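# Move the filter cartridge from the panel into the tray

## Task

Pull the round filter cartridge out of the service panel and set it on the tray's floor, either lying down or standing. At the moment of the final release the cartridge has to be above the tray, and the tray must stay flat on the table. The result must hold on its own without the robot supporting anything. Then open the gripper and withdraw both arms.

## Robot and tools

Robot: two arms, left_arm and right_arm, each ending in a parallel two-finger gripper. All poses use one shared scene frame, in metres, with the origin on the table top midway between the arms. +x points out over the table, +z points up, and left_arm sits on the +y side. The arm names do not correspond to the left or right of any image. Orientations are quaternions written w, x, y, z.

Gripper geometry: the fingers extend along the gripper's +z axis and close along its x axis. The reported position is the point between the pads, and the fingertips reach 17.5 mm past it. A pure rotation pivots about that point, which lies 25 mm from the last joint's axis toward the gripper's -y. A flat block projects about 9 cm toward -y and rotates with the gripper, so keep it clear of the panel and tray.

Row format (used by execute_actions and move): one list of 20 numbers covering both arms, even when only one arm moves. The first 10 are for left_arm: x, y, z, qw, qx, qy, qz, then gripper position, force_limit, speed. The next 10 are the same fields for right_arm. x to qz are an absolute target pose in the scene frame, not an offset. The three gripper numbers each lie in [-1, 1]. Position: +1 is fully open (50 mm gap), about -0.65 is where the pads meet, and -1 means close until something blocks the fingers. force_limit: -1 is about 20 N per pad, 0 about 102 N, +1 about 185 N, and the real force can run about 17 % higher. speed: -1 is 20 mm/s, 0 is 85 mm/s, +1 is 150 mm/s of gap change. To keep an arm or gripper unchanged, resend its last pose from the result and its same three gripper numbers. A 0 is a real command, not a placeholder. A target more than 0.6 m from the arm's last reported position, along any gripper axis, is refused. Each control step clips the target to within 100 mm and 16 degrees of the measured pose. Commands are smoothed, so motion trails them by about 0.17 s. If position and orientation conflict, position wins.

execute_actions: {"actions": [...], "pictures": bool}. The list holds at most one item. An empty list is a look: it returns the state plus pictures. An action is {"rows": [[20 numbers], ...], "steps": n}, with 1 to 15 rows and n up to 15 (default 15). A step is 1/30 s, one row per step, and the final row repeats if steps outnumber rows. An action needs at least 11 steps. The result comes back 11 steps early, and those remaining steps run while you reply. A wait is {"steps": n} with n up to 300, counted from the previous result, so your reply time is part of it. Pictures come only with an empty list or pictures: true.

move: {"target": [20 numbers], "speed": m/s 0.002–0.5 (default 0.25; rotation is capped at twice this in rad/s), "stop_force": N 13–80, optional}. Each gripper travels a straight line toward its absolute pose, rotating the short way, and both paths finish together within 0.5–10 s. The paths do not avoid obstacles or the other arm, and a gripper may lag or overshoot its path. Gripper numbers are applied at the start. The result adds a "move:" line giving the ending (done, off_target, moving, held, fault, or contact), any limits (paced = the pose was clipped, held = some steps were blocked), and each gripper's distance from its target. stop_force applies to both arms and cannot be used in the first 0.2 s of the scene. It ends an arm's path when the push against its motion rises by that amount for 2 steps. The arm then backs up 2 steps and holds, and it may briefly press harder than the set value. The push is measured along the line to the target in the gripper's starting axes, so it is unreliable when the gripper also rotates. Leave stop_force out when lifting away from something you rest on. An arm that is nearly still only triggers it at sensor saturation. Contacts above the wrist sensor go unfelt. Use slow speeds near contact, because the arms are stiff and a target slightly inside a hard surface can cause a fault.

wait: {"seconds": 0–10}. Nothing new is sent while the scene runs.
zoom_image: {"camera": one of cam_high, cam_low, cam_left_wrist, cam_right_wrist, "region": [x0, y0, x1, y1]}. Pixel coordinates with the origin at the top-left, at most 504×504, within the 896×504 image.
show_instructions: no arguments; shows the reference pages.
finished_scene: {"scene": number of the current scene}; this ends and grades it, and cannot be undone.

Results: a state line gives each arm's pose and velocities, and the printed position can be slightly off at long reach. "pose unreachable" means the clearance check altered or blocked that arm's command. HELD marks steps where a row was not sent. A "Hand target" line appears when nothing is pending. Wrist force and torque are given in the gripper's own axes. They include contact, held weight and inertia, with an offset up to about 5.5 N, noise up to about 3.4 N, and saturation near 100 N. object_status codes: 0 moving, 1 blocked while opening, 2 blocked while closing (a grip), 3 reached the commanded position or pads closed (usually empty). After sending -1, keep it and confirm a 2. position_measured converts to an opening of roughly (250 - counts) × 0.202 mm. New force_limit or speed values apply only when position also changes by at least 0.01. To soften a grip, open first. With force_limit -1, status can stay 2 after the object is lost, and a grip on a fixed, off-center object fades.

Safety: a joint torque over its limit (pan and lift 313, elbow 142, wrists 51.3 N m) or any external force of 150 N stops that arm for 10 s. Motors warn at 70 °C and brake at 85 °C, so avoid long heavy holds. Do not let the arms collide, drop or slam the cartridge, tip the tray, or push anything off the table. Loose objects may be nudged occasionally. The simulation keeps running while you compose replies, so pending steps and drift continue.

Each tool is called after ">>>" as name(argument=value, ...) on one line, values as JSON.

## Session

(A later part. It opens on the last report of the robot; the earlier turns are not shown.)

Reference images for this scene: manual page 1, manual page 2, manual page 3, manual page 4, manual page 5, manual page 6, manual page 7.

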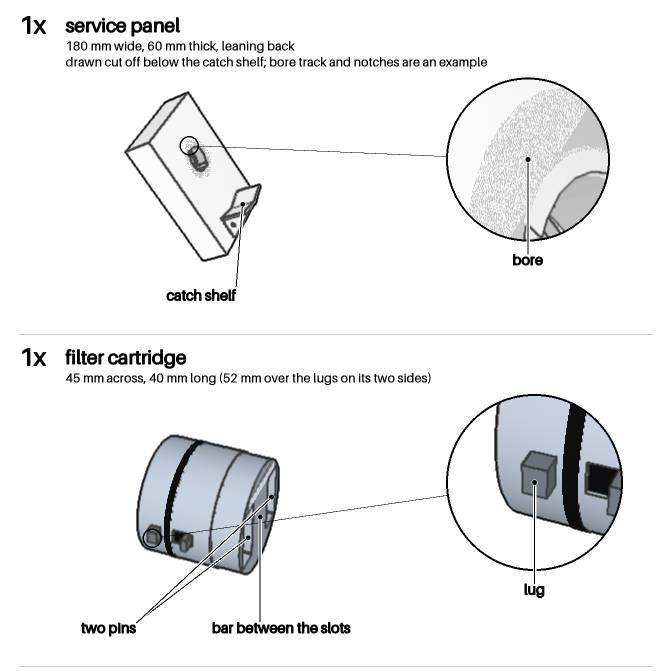

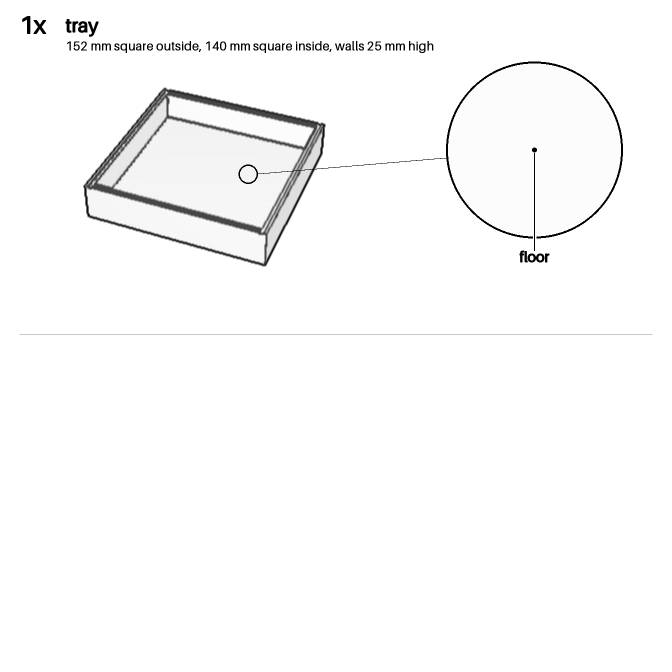

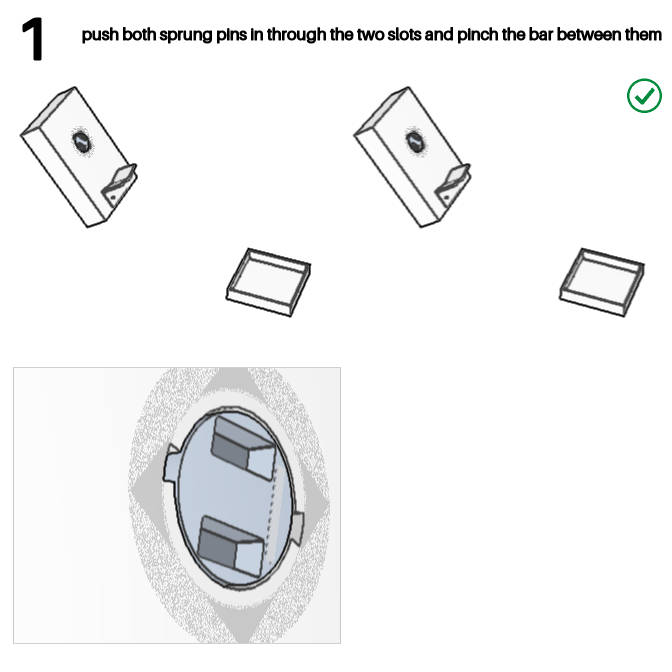

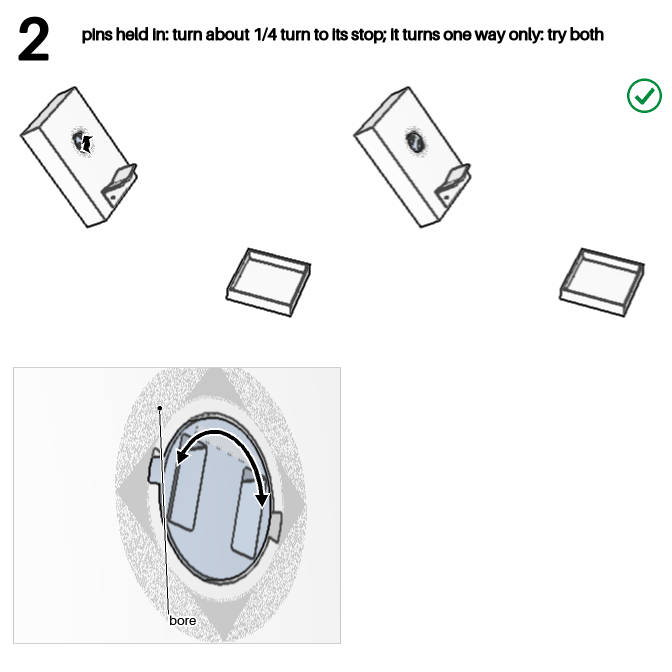

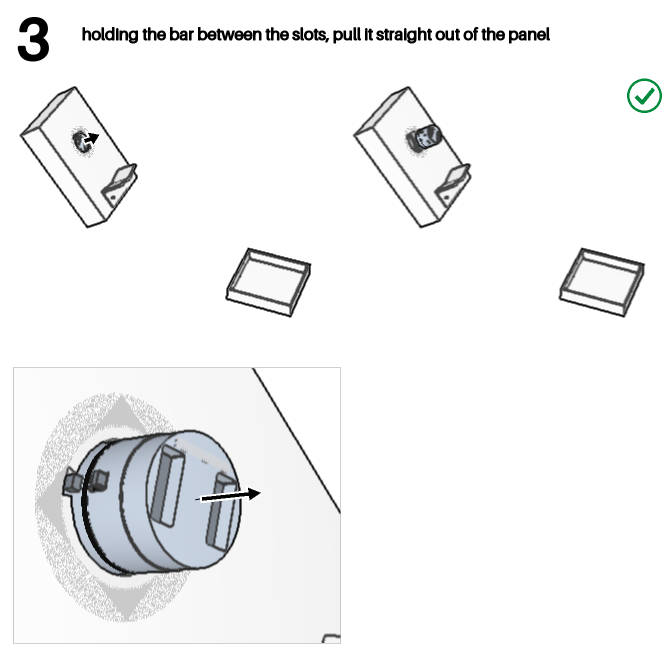

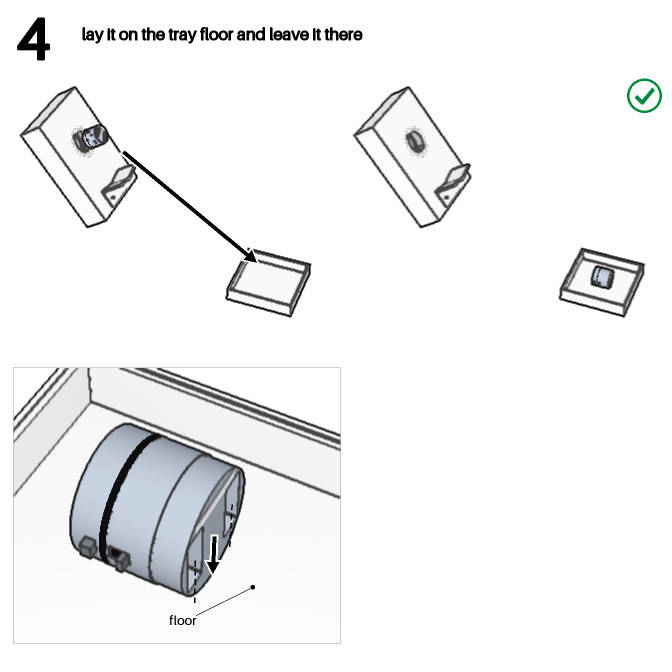

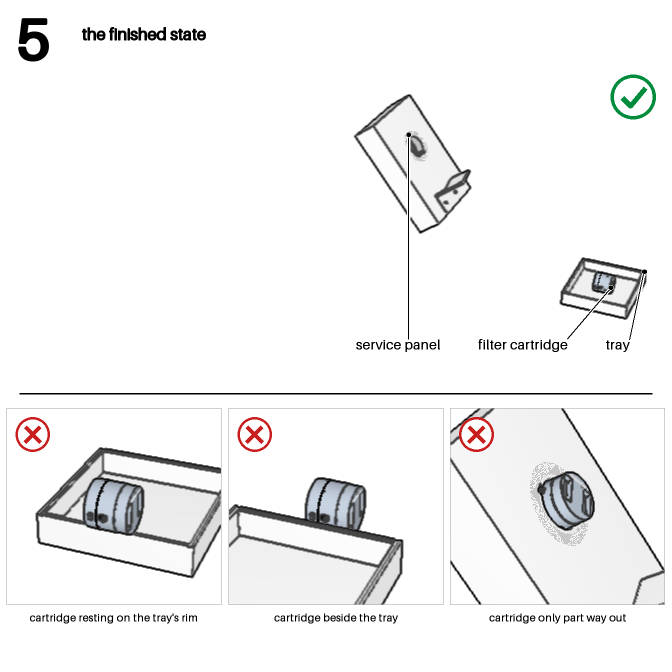

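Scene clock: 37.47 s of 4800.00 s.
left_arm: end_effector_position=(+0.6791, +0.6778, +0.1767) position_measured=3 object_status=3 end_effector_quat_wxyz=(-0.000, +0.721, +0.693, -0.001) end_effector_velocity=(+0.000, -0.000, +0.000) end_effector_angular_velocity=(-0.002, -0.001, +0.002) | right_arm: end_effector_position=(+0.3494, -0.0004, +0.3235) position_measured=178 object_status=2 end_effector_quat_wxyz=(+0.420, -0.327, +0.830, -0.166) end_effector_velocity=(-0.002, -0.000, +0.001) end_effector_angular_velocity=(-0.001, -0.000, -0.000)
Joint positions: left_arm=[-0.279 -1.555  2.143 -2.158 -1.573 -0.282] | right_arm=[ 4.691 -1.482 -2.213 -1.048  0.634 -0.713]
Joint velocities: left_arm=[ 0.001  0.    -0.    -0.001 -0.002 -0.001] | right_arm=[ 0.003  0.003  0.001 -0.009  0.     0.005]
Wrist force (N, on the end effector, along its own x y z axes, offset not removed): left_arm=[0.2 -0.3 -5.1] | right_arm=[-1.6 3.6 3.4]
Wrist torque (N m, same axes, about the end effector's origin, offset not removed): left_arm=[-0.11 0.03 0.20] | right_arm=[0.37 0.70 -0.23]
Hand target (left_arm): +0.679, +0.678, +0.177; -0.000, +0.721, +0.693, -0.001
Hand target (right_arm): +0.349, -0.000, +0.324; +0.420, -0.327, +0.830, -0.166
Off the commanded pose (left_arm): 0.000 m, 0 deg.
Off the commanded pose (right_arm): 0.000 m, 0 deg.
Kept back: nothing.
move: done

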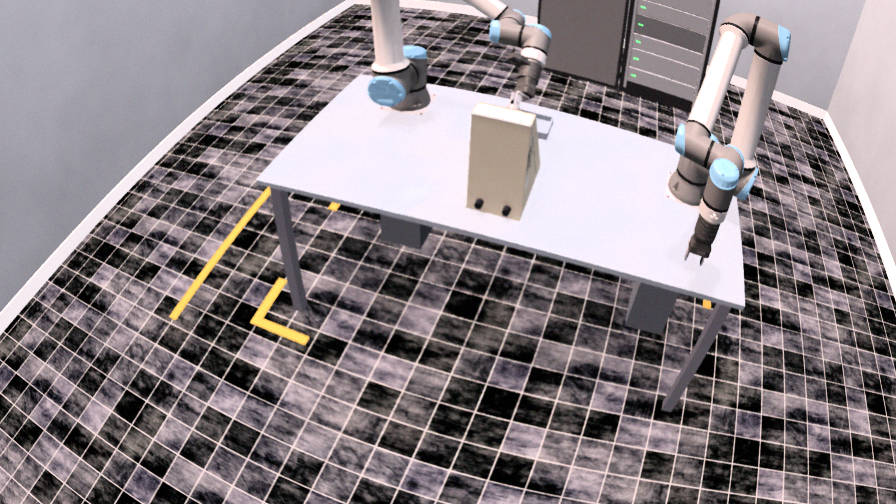

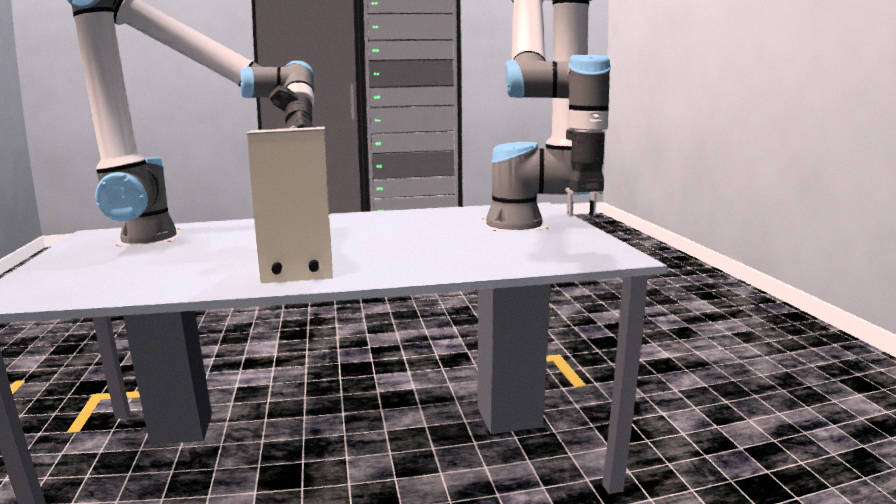

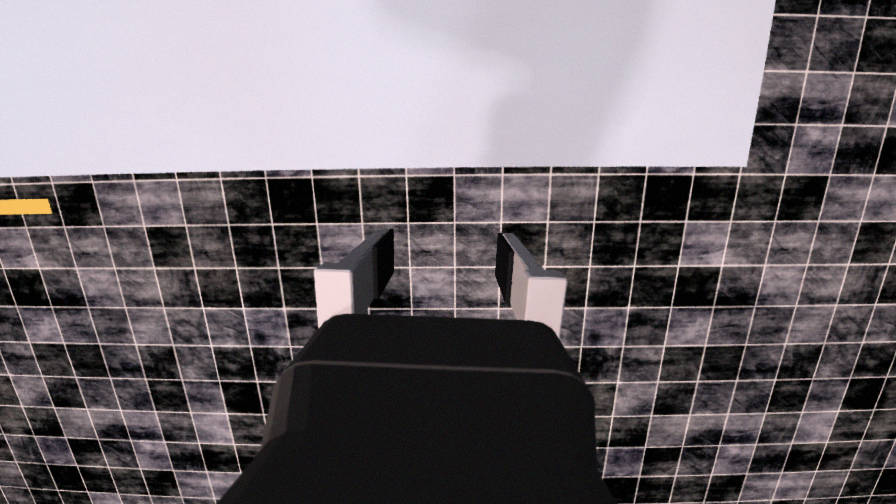

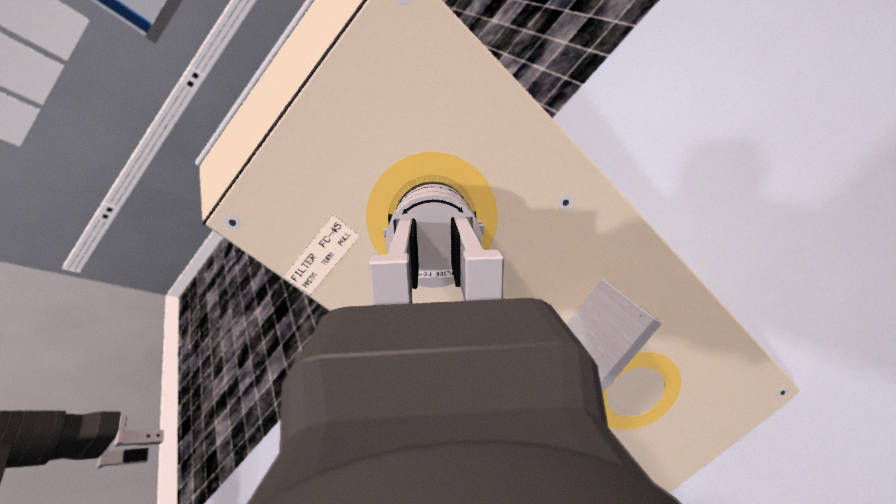

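>>> move(target=[0.6791, 0.6778, 0.1767, 0.0, 0.721, 0.693, -0.001, 1, 0, 0, -0.05, 0.0, 0.24, 0.0, -0.36650, 0.93041, 0.0, -1, 0, -1], speed=0.25)

Scene clock: 40.63 s of 4800.00 s.
left_arm: end_effector_position=(+0.6791, +0.6778, +0.1767) position_measured=3 object_status=3 end_effector_quat_wxyz=(-0.000, +0.721, +0.693, -0.001) end_effector_velocity=(-0.001, +0.001, -0.001) end_effector_angular_velocity=(+0.001, +0.004, -0.000) | right_arm: end_effector_position=(-0.0496, +0.0004, +0.2401) position_measured=178 object_status=2 end_effector_quat_wxyz=(+0.000, -0.366, +0.930, -0.000) end_effector_velocity=(-0.002, -0.000, -0.000) end_effector_angular_velocity=(+0.000, +0.005, +0.001)
Joint positions: left_arm=[-0.279 -1.555  2.143 -2.158 -1.573 -0.282] | right_arm=[ 4.992 -1.393 -2.19  -1.131  1.57  -0.427]
Joint velocities: left_arm=[ 0.     0.001  0.002  0.002 -0.     0.001] | right_arm=[ 0.002  0.    -0.001  0.003  0.004  0.001]
Wrist force (N, on the end effector, along its own x y z axes, offset not removed): left_arm=[1.3 -1.6 -2.8] | right_arm=[5.2 -0.2 -0.2]
Wrist torque (N m, same axes, about the end effector's origin, offset not removed): left_arm=[-0.27 -0.29 0.14] | right_arm=[-0.32 -0.68 -0.48]
Hand target (left_arm): +0.679, +0.678, +0.177; -0.000, +0.721, +0.693, -0.001
Hand target (right_arm): -0.050, +0.000, +0.240; -0.000, -0.366, +0.930, -0.000
Off the commanded pose (left_arm): 0.000 m, 0 deg.
Off the commanded pose (right_arm): 0.001 m, 0 deg.
Kept back: nothing.
move: done

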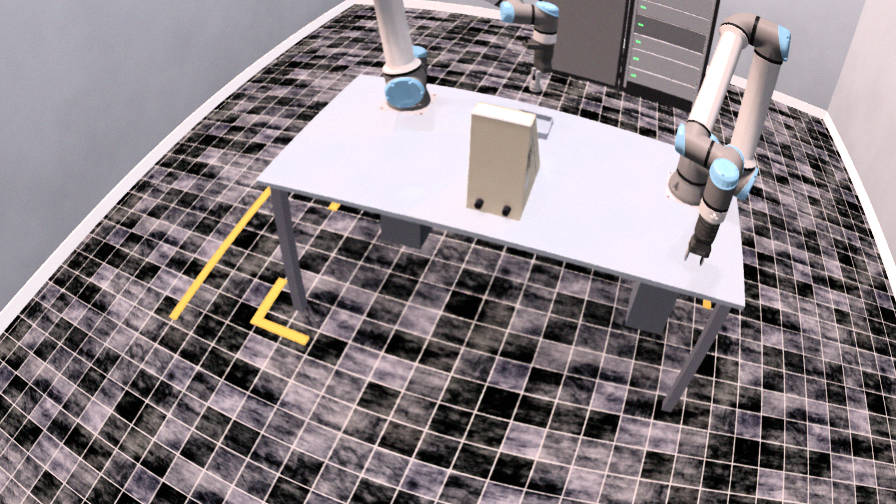

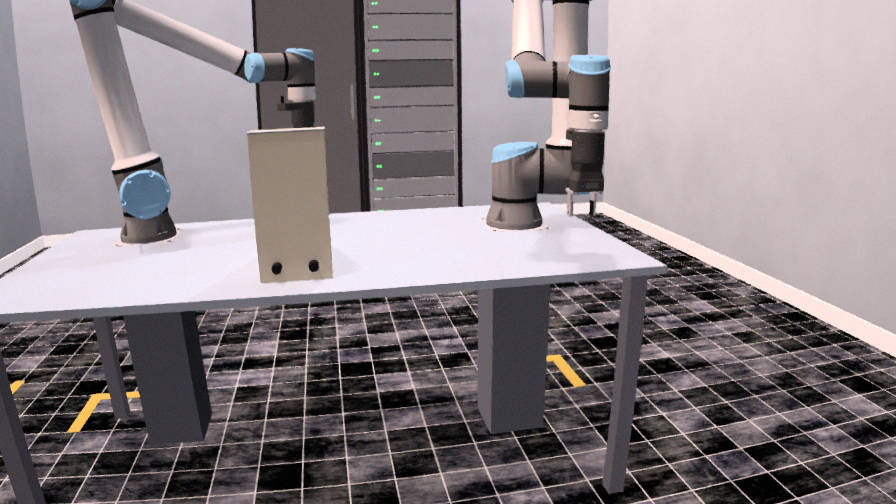

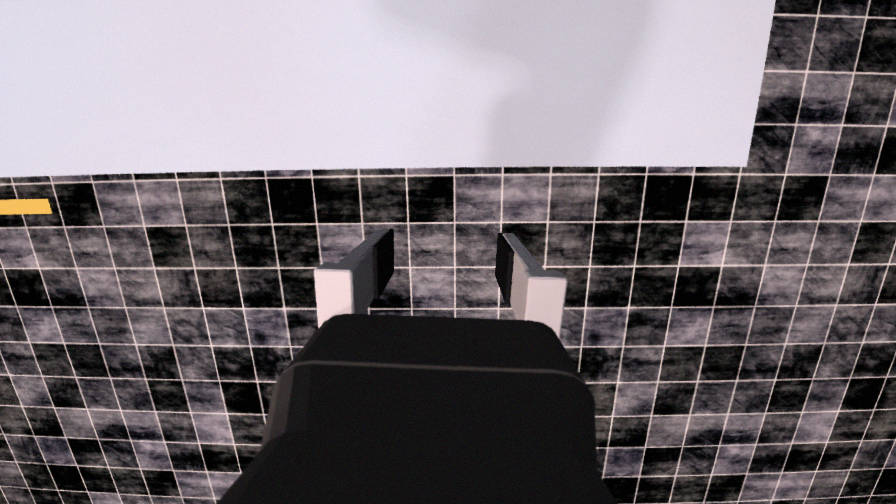

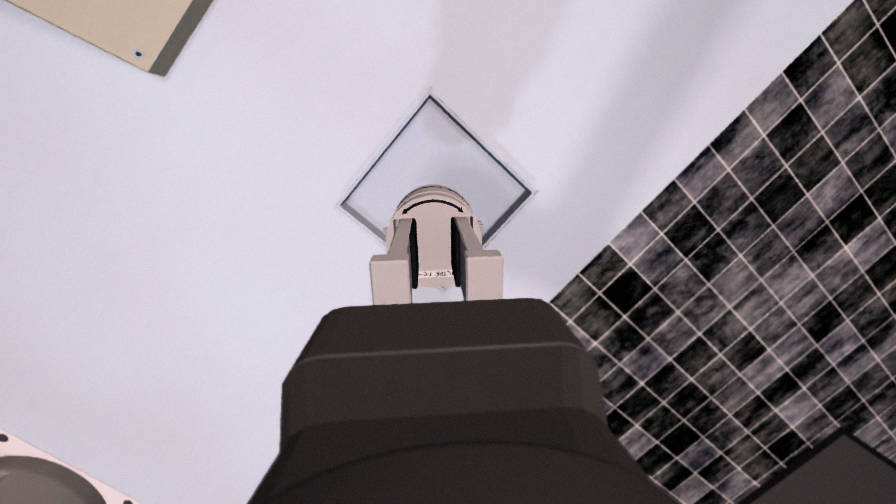

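>>> move(target=[0.6791, 0.6778, 0.1767, 0.0, 0.721, 0.693, -0.001, 1, 0, 0, -0.0595, 0.0034, 0.062, 0.0, -0.36650, 0.93041, 0.0, -1, 0, -1], speed=0.2)

>>> move(target=[0.6791, 0.6778, 0.1767, 0.0, 0.721, 0.693, -0.001, 1, 0, 0, -0.0595, 0.0034, 0.050, 0.0, -0.36650, 0.93041, 0.0, -1, 0, -1], speed=0.005, stop_force=13)

Scene clock: 43.00 s of 4800.00 s.
left_arm: end_effector_position=(+0.6791, +0.6778, +0.1767) position_measured=3 object_status=3 end_effector_quat_wxyz=(-0.000, +0.721, +0.693, -0.001) end_effector_velocity=(+0.001, -0.000, +0.001) end_effector_angular_velocity=(+0.000, -0.002, -0.000) | right_arm: end_effector_position=(-0.0595, +0.0034, +0.0624) position_measured=178 object_status=2 end_effector_quat_wxyz=(-0.000, -0.367, +0.930, -0.000) end_effector_velocity=(-0.000, +0.001, -0.002) end_effector_angular_velocity=(+0.000, +0.000, +0.000)
Joint positions: left_arm=[-0.279 -1.555  2.143 -2.158 -1.573 -0.282] | right_arm=[ 5.008 -1.629 -2.366 -0.718  1.571 -0.411]
Joint velocities: left_arm=[-0.    -0.    -0.001 -0.001  0.001  0.   ] | right_arm=[-0.    -0.005 -0.001  0.006 -0.    -0.001]
Wrist force (N, on the end effector, along its own x y z axes, offset not removed): left_arm=[-1.3 1.5 -4.1] | right_arm=[2.1 0.6 4.5]
Wrist torque (N m, same axes, about the end effector's origin, offset not removed): left_arm=[0.01 0.24 0.23] | right_arm=[0.18 -0.19 -0.37]
Hand target (left_arm): +0.679, +0.678, +0.177; -0.000, +0.721, +0.693, -0.001
Hand target (right_arm): -0.060, +0.003, +0.062; +0.000, -0.367, +0.930, -0.000
Off the commanded pose (left_arm): 0.000 m, 0 deg.
Off the commanded pose (right_arm): 0.000 m, 0 deg.
Kept back: nothing.
move: done

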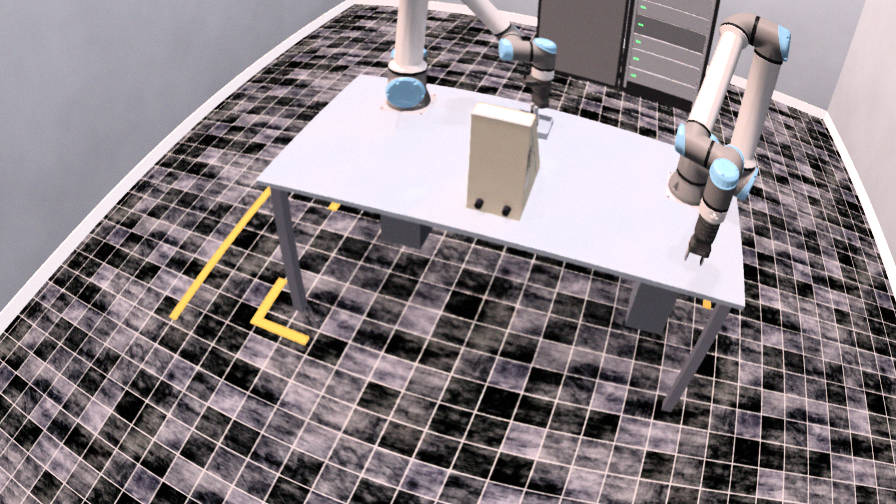

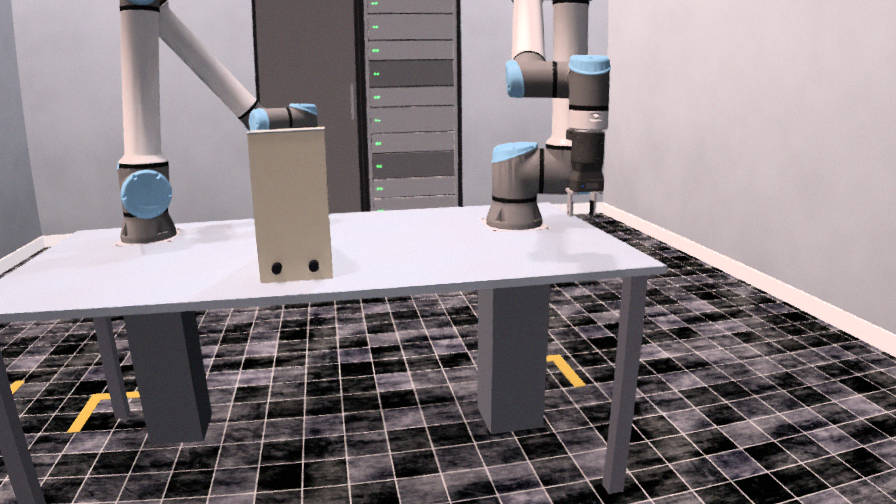

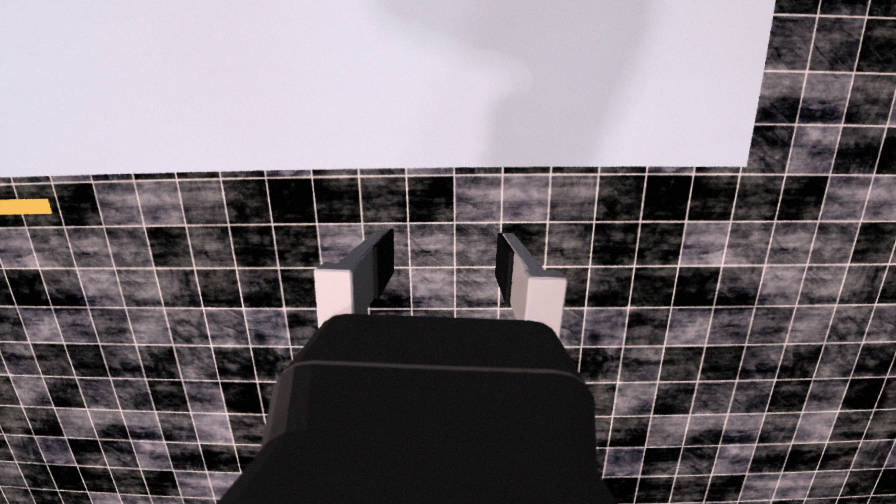

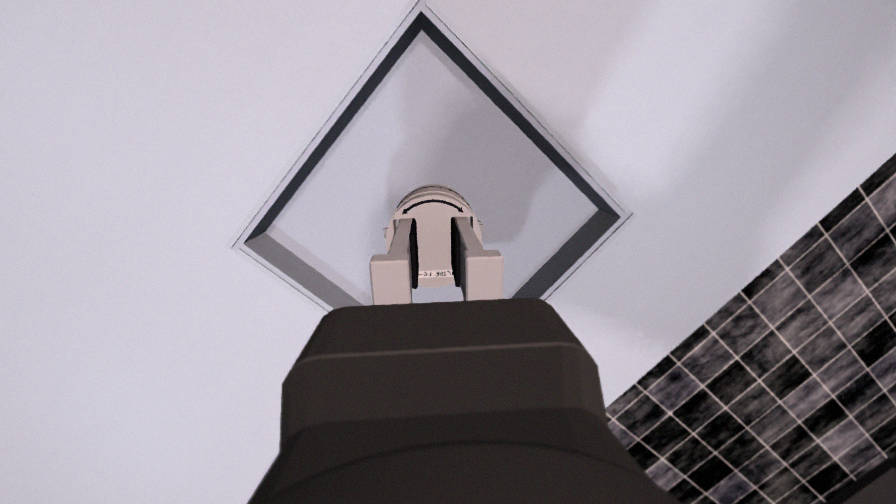

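Scene clock: 44.80 s of 4800.00 s.
left_arm: end_effector_position=(+0.6791, +0.6778, +0.1767) position_measured=3 object_status=3 end_effector_quat_wxyz=(-0.000, +0.721, +0.693, -0.001) end_effector_velocity=(+0.002, -0.000, +0.001) end_effector_angular_velocity=(+0.000, -0.003, -0.001) | right_arm: end_effector_position=(-0.0595, +0.0034, +0.0552) position_measured=178 object_status=2 end_effector_quat_wxyz=(-0.000, -0.367, +0.930, -0.000) end_effector_velocity=(+0.000, -0.001, +0.000) end_effector_angular_velocity=(-0.001, -0.000, +0.002)
Joint positions: left_arm=[-0.279 -1.555  2.143 -2.158 -1.573 -0.282] | right_arm=[ 5.008 -1.641 -2.371 -0.7    1.571 -0.411]
Joint velocities: left_arm=[ 0.     0.    -0.002 -0.     0.001  0.001] | right_arm=[ 0.     0.001  0.    -0.003  0.    -0.002]
Wrist force (N, on the end effector, along its own x y z axes, offset not removed): left_arm=[-0.2 0.9 -2.1] | right_arm=[3.2 -3.2 -30.9]
Wrist torque (N m, same axes, about the end effector's origin, offset not removed): left_arm=[0.08 0.02 0.20] | right_arm=[0.12 0.82 -0.22]
Hand target (left_arm): +0.679, +0.678, +0.177; -0.000, +0.721, +0.693, -0.001
Hand target (right_arm): -0.060, +0.003, +0.056; -0.000, -0.367, +0.930, -0.000
Off the commanded pose (left_arm): 0.000 m, 0 deg.
Off the commanded pose (right_arm): 0.005 m, 0 deg.
Kept back: nothing.
move: contact (right_arm)

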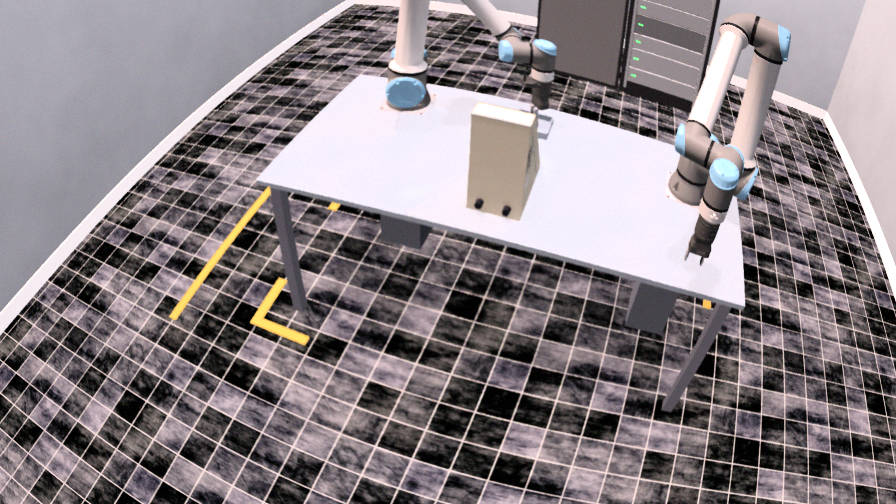

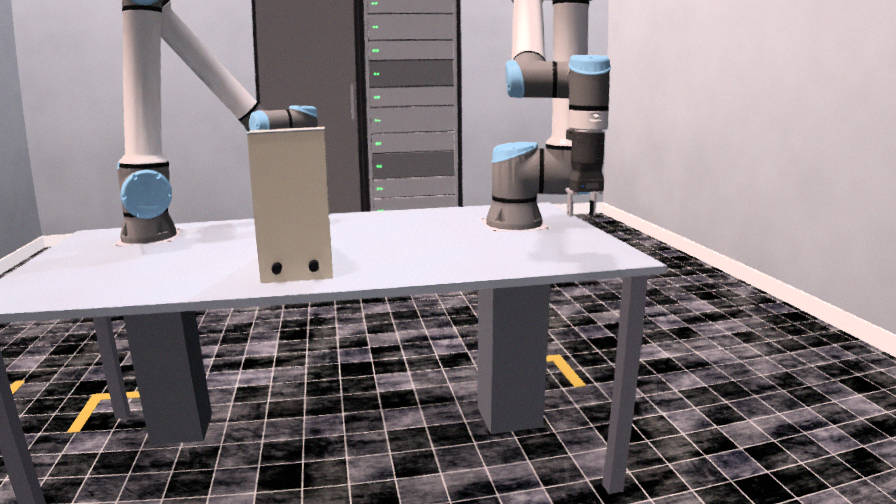

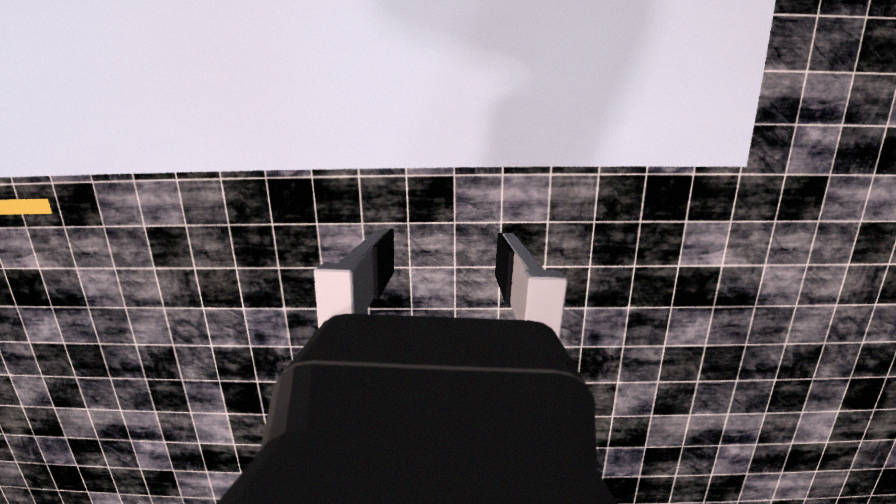

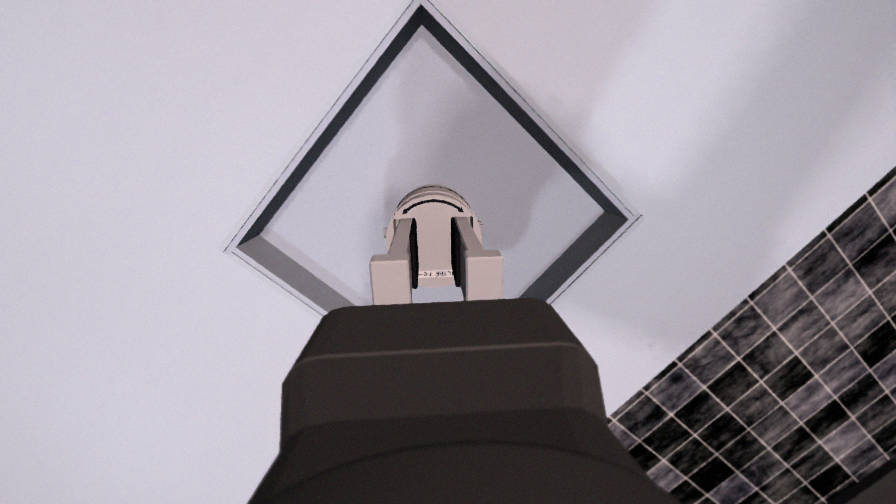

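Touchdown. Release, then lift.

>>> move(target=[0.6791, 0.6778, 0.1767, 0.0, 0.721, 0.693, -0.001, 1, 0, 0, -0.0595, 0.0034, 0.0556, 0.0, -0.36650, 0.93041, 0.0, -0.06, 0, -1], speed=0.01)

>>> move(target=[0.6791, 0.6778, 0.1767, 0.0, 0.721, 0.693, -0.001, 1, 0, 0, -0.0595, 0.0034, 0.075, 0.0, -0.36650, 0.93041, 0.0, -0.06, 0, -1], speed=0.03)

Scene clock: 46.37 s of 4800.00 s.
left_arm: end_effector_position=(+0.6791, +0.6778, +0.1767) position_measured=3 object_status=3 end_effector_quat_wxyz=(-0.000, +0.721, +0.693, -0.001) end_effector_velocity=(-0.000, +0.000, -0.000) end_effector_angular_velocity=(+0.001, +0.002, +0.001) | right_arm: end_effector_position=(-0.0595, +0.0034, +0.0556) position_measured=161 object_status=3 end_effector_quat_wxyz=(-0.000, -0.367, +0.930, -0.000) end_effector_velocity=(-0.000, +0.001, +0.001) end_effector_angular_velocity=(+0.002, +0.001, -0.001)
Joint positions: left_arm=[-0.279 -1.555  2.143 -2.158 -1.573 -0.282] | right_arm=[ 5.008 -1.641 -2.371 -0.701  1.571 -0.411]
Joint velocities: left_arm=[ 0.     0.001 -0.     0.002  0.    -0.001] | right_arm=[-0.     0.001  0.     0.001 -0.     0.001]
Wrist force (N, on the end effector, along its own x y z axes, offset not removed): left_arm=[-1.0 -3.6 -4.5] | right_arm=[-7.4 2.6 -5.3]
Wrist torque (N m, same axes, about the end effector's origin, offset not removed): left_arm=[-0.73 0.25 0.27] | right_arm=[0.38 1.42 -0.06]
Hand target (left_arm): +0.679, +0.678, +0.177; -0.000, +0.721, +0.693, -0.001
Hand target (right_arm): -0.059, +0.003, +0.056; -0.000, -0.367, +0.930, +0.000
Off the commanded pose (left_arm): 0.000 m, 0 deg.
Off the commanded pose (right_arm): 0.000 m, 0 deg.
Kept back: nothing.
move: done

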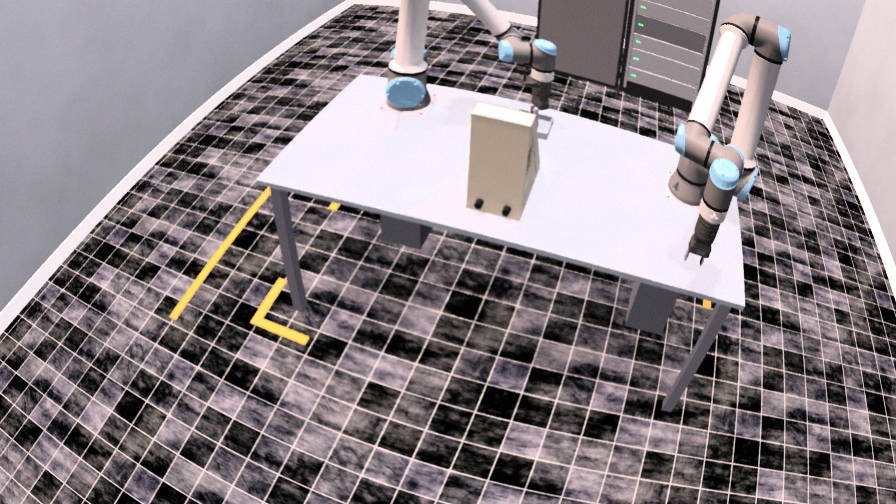

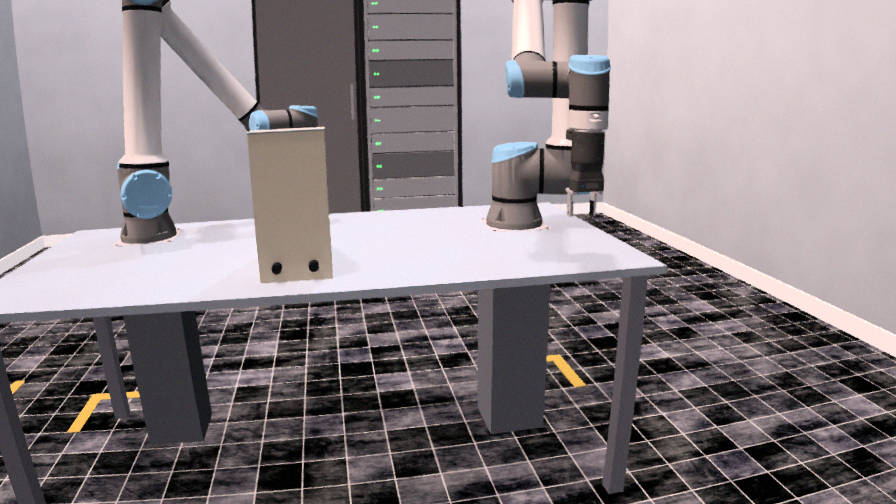

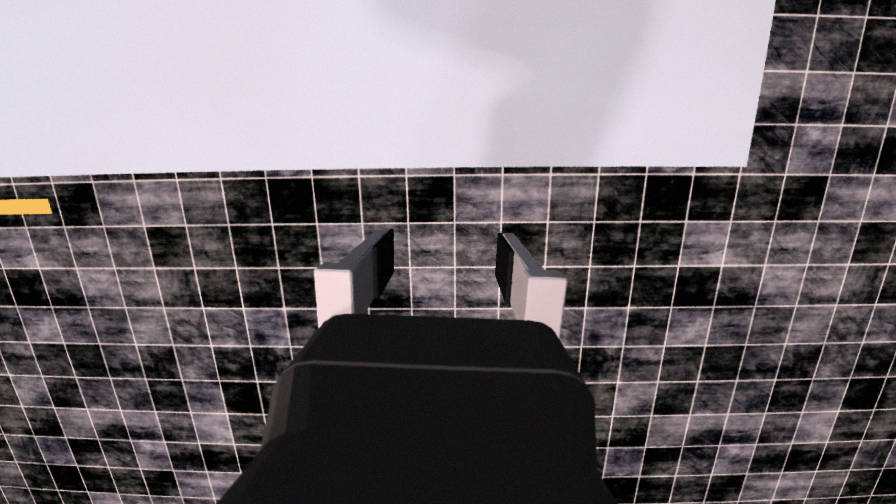

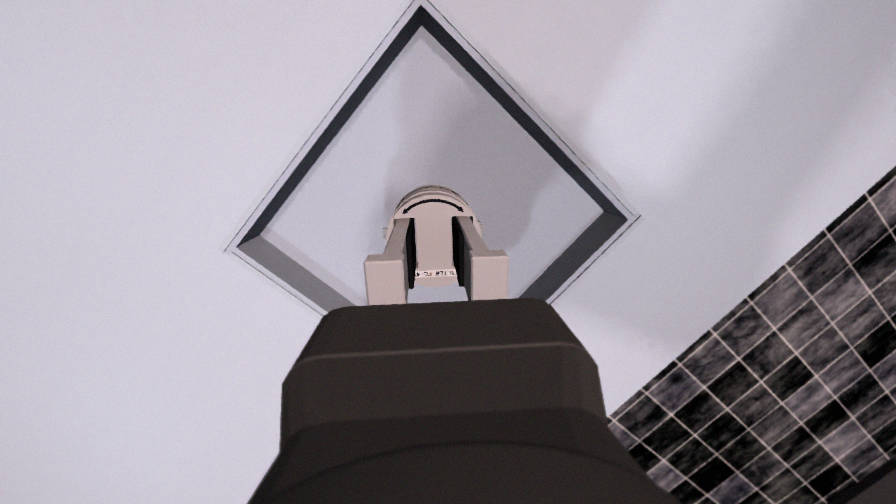

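Scene clock: 47.37 s of 4800.00 s.
left_arm: end_effector_position=(+0.6791, +0.6778, +0.1767) position_measured=3 object_status=3 end_effector_quat_wxyz=(-0.000, +0.721, +0.693, -0.001) end_effector_velocity=(+0.000, -0.000, +0.000) end_effector_angular_velocity=(+0.001, -0.000, -0.001) | right_arm: end_effector_position=(-0.0595, +0.0034, +0.0747) position_measured=161 object_status=3 end_effector_quat_wxyz=(+0.000, -0.367, +0.930, +0.000) end_effector_velocity=(-0.000, -0.000, +0.001) end_effector_angular_velocity=(-0.002, -0.001, -0.000)
Joint positions: left_arm=[-0.279 -1.555  2.143 -2.158 -1.573 -0.282] | right_arm=[ 5.008 -1.607 -2.356 -0.749  1.571 -0.411]
Joint velocities: left_arm=[-0.    -0.    -0.001  0.001  0.001  0.001] | right_arm=[ 0.001  0.003  0.002 -0.007 -0.     0.001]
Wrist force (N, on the end effector, along its own x y z axes, offset not removed): left_arm=[-1.9 -1.3 -4.0] | right_arm=[3.0 3.5 -2.4]
Wrist torque (N m, same axes, about the end effector's origin, offset not removed): left_arm=[-0.37 0.36 0.32] | right_arm=[0.87 -0.46 -0.51]
Hand target (left_arm): +0.679, +0.678, +0.177; -0.000, +0.721, +0.693, -0.001
Hand target (right_arm): -0.059, +0.003, +0.075; +0.000, -0.367, +0.930, +0.000
Off the commanded pose (left_arm): 0.000 m, 0 deg.
Off the commanded pose (right_arm): 0.000 m, 0 deg.
Kept back: nothing.
move: done

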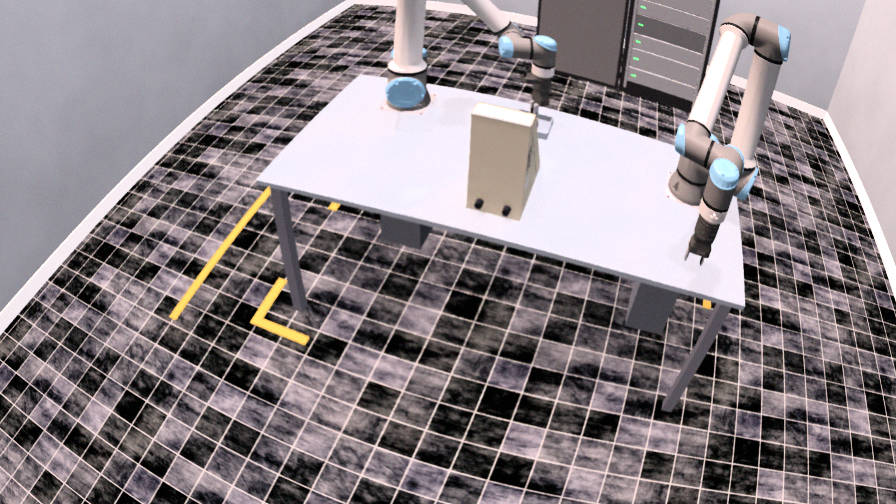

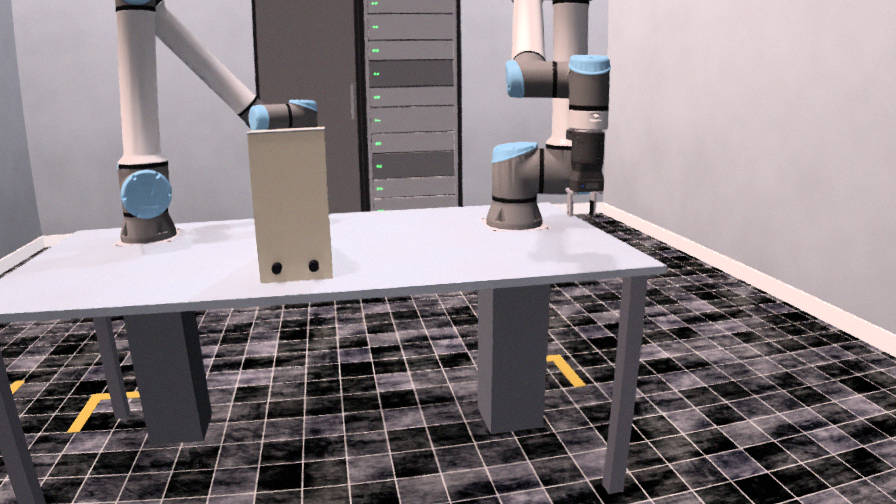

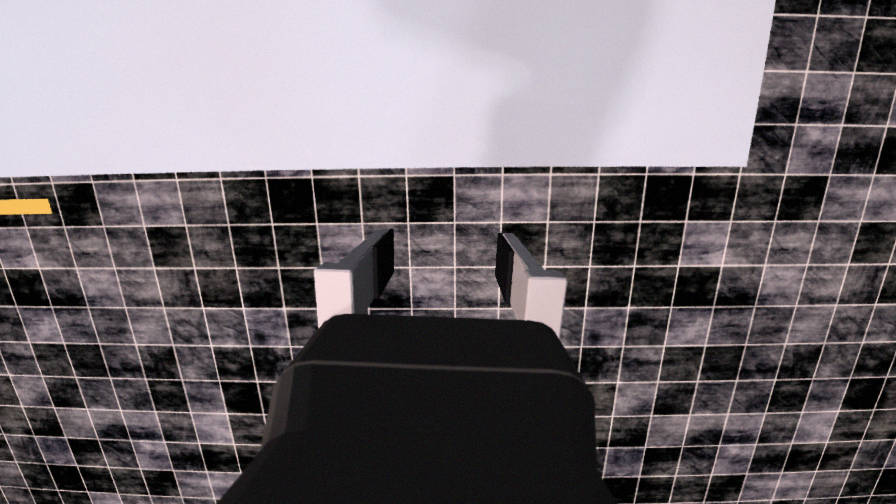

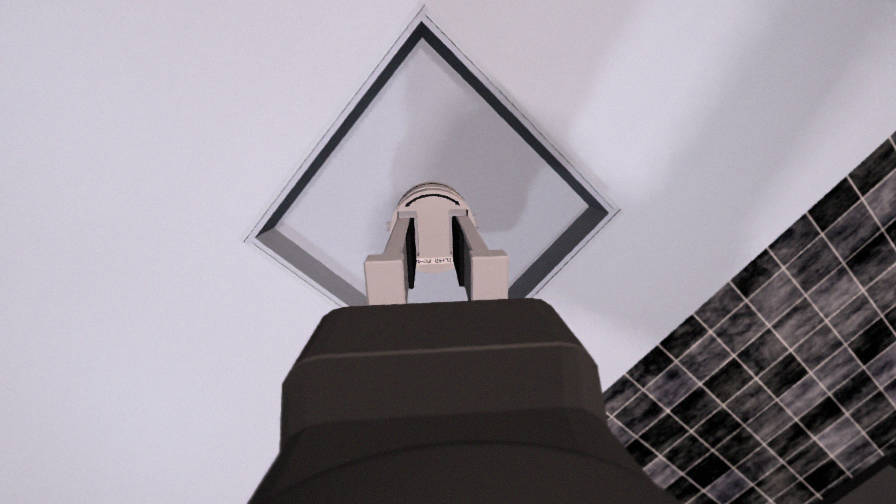

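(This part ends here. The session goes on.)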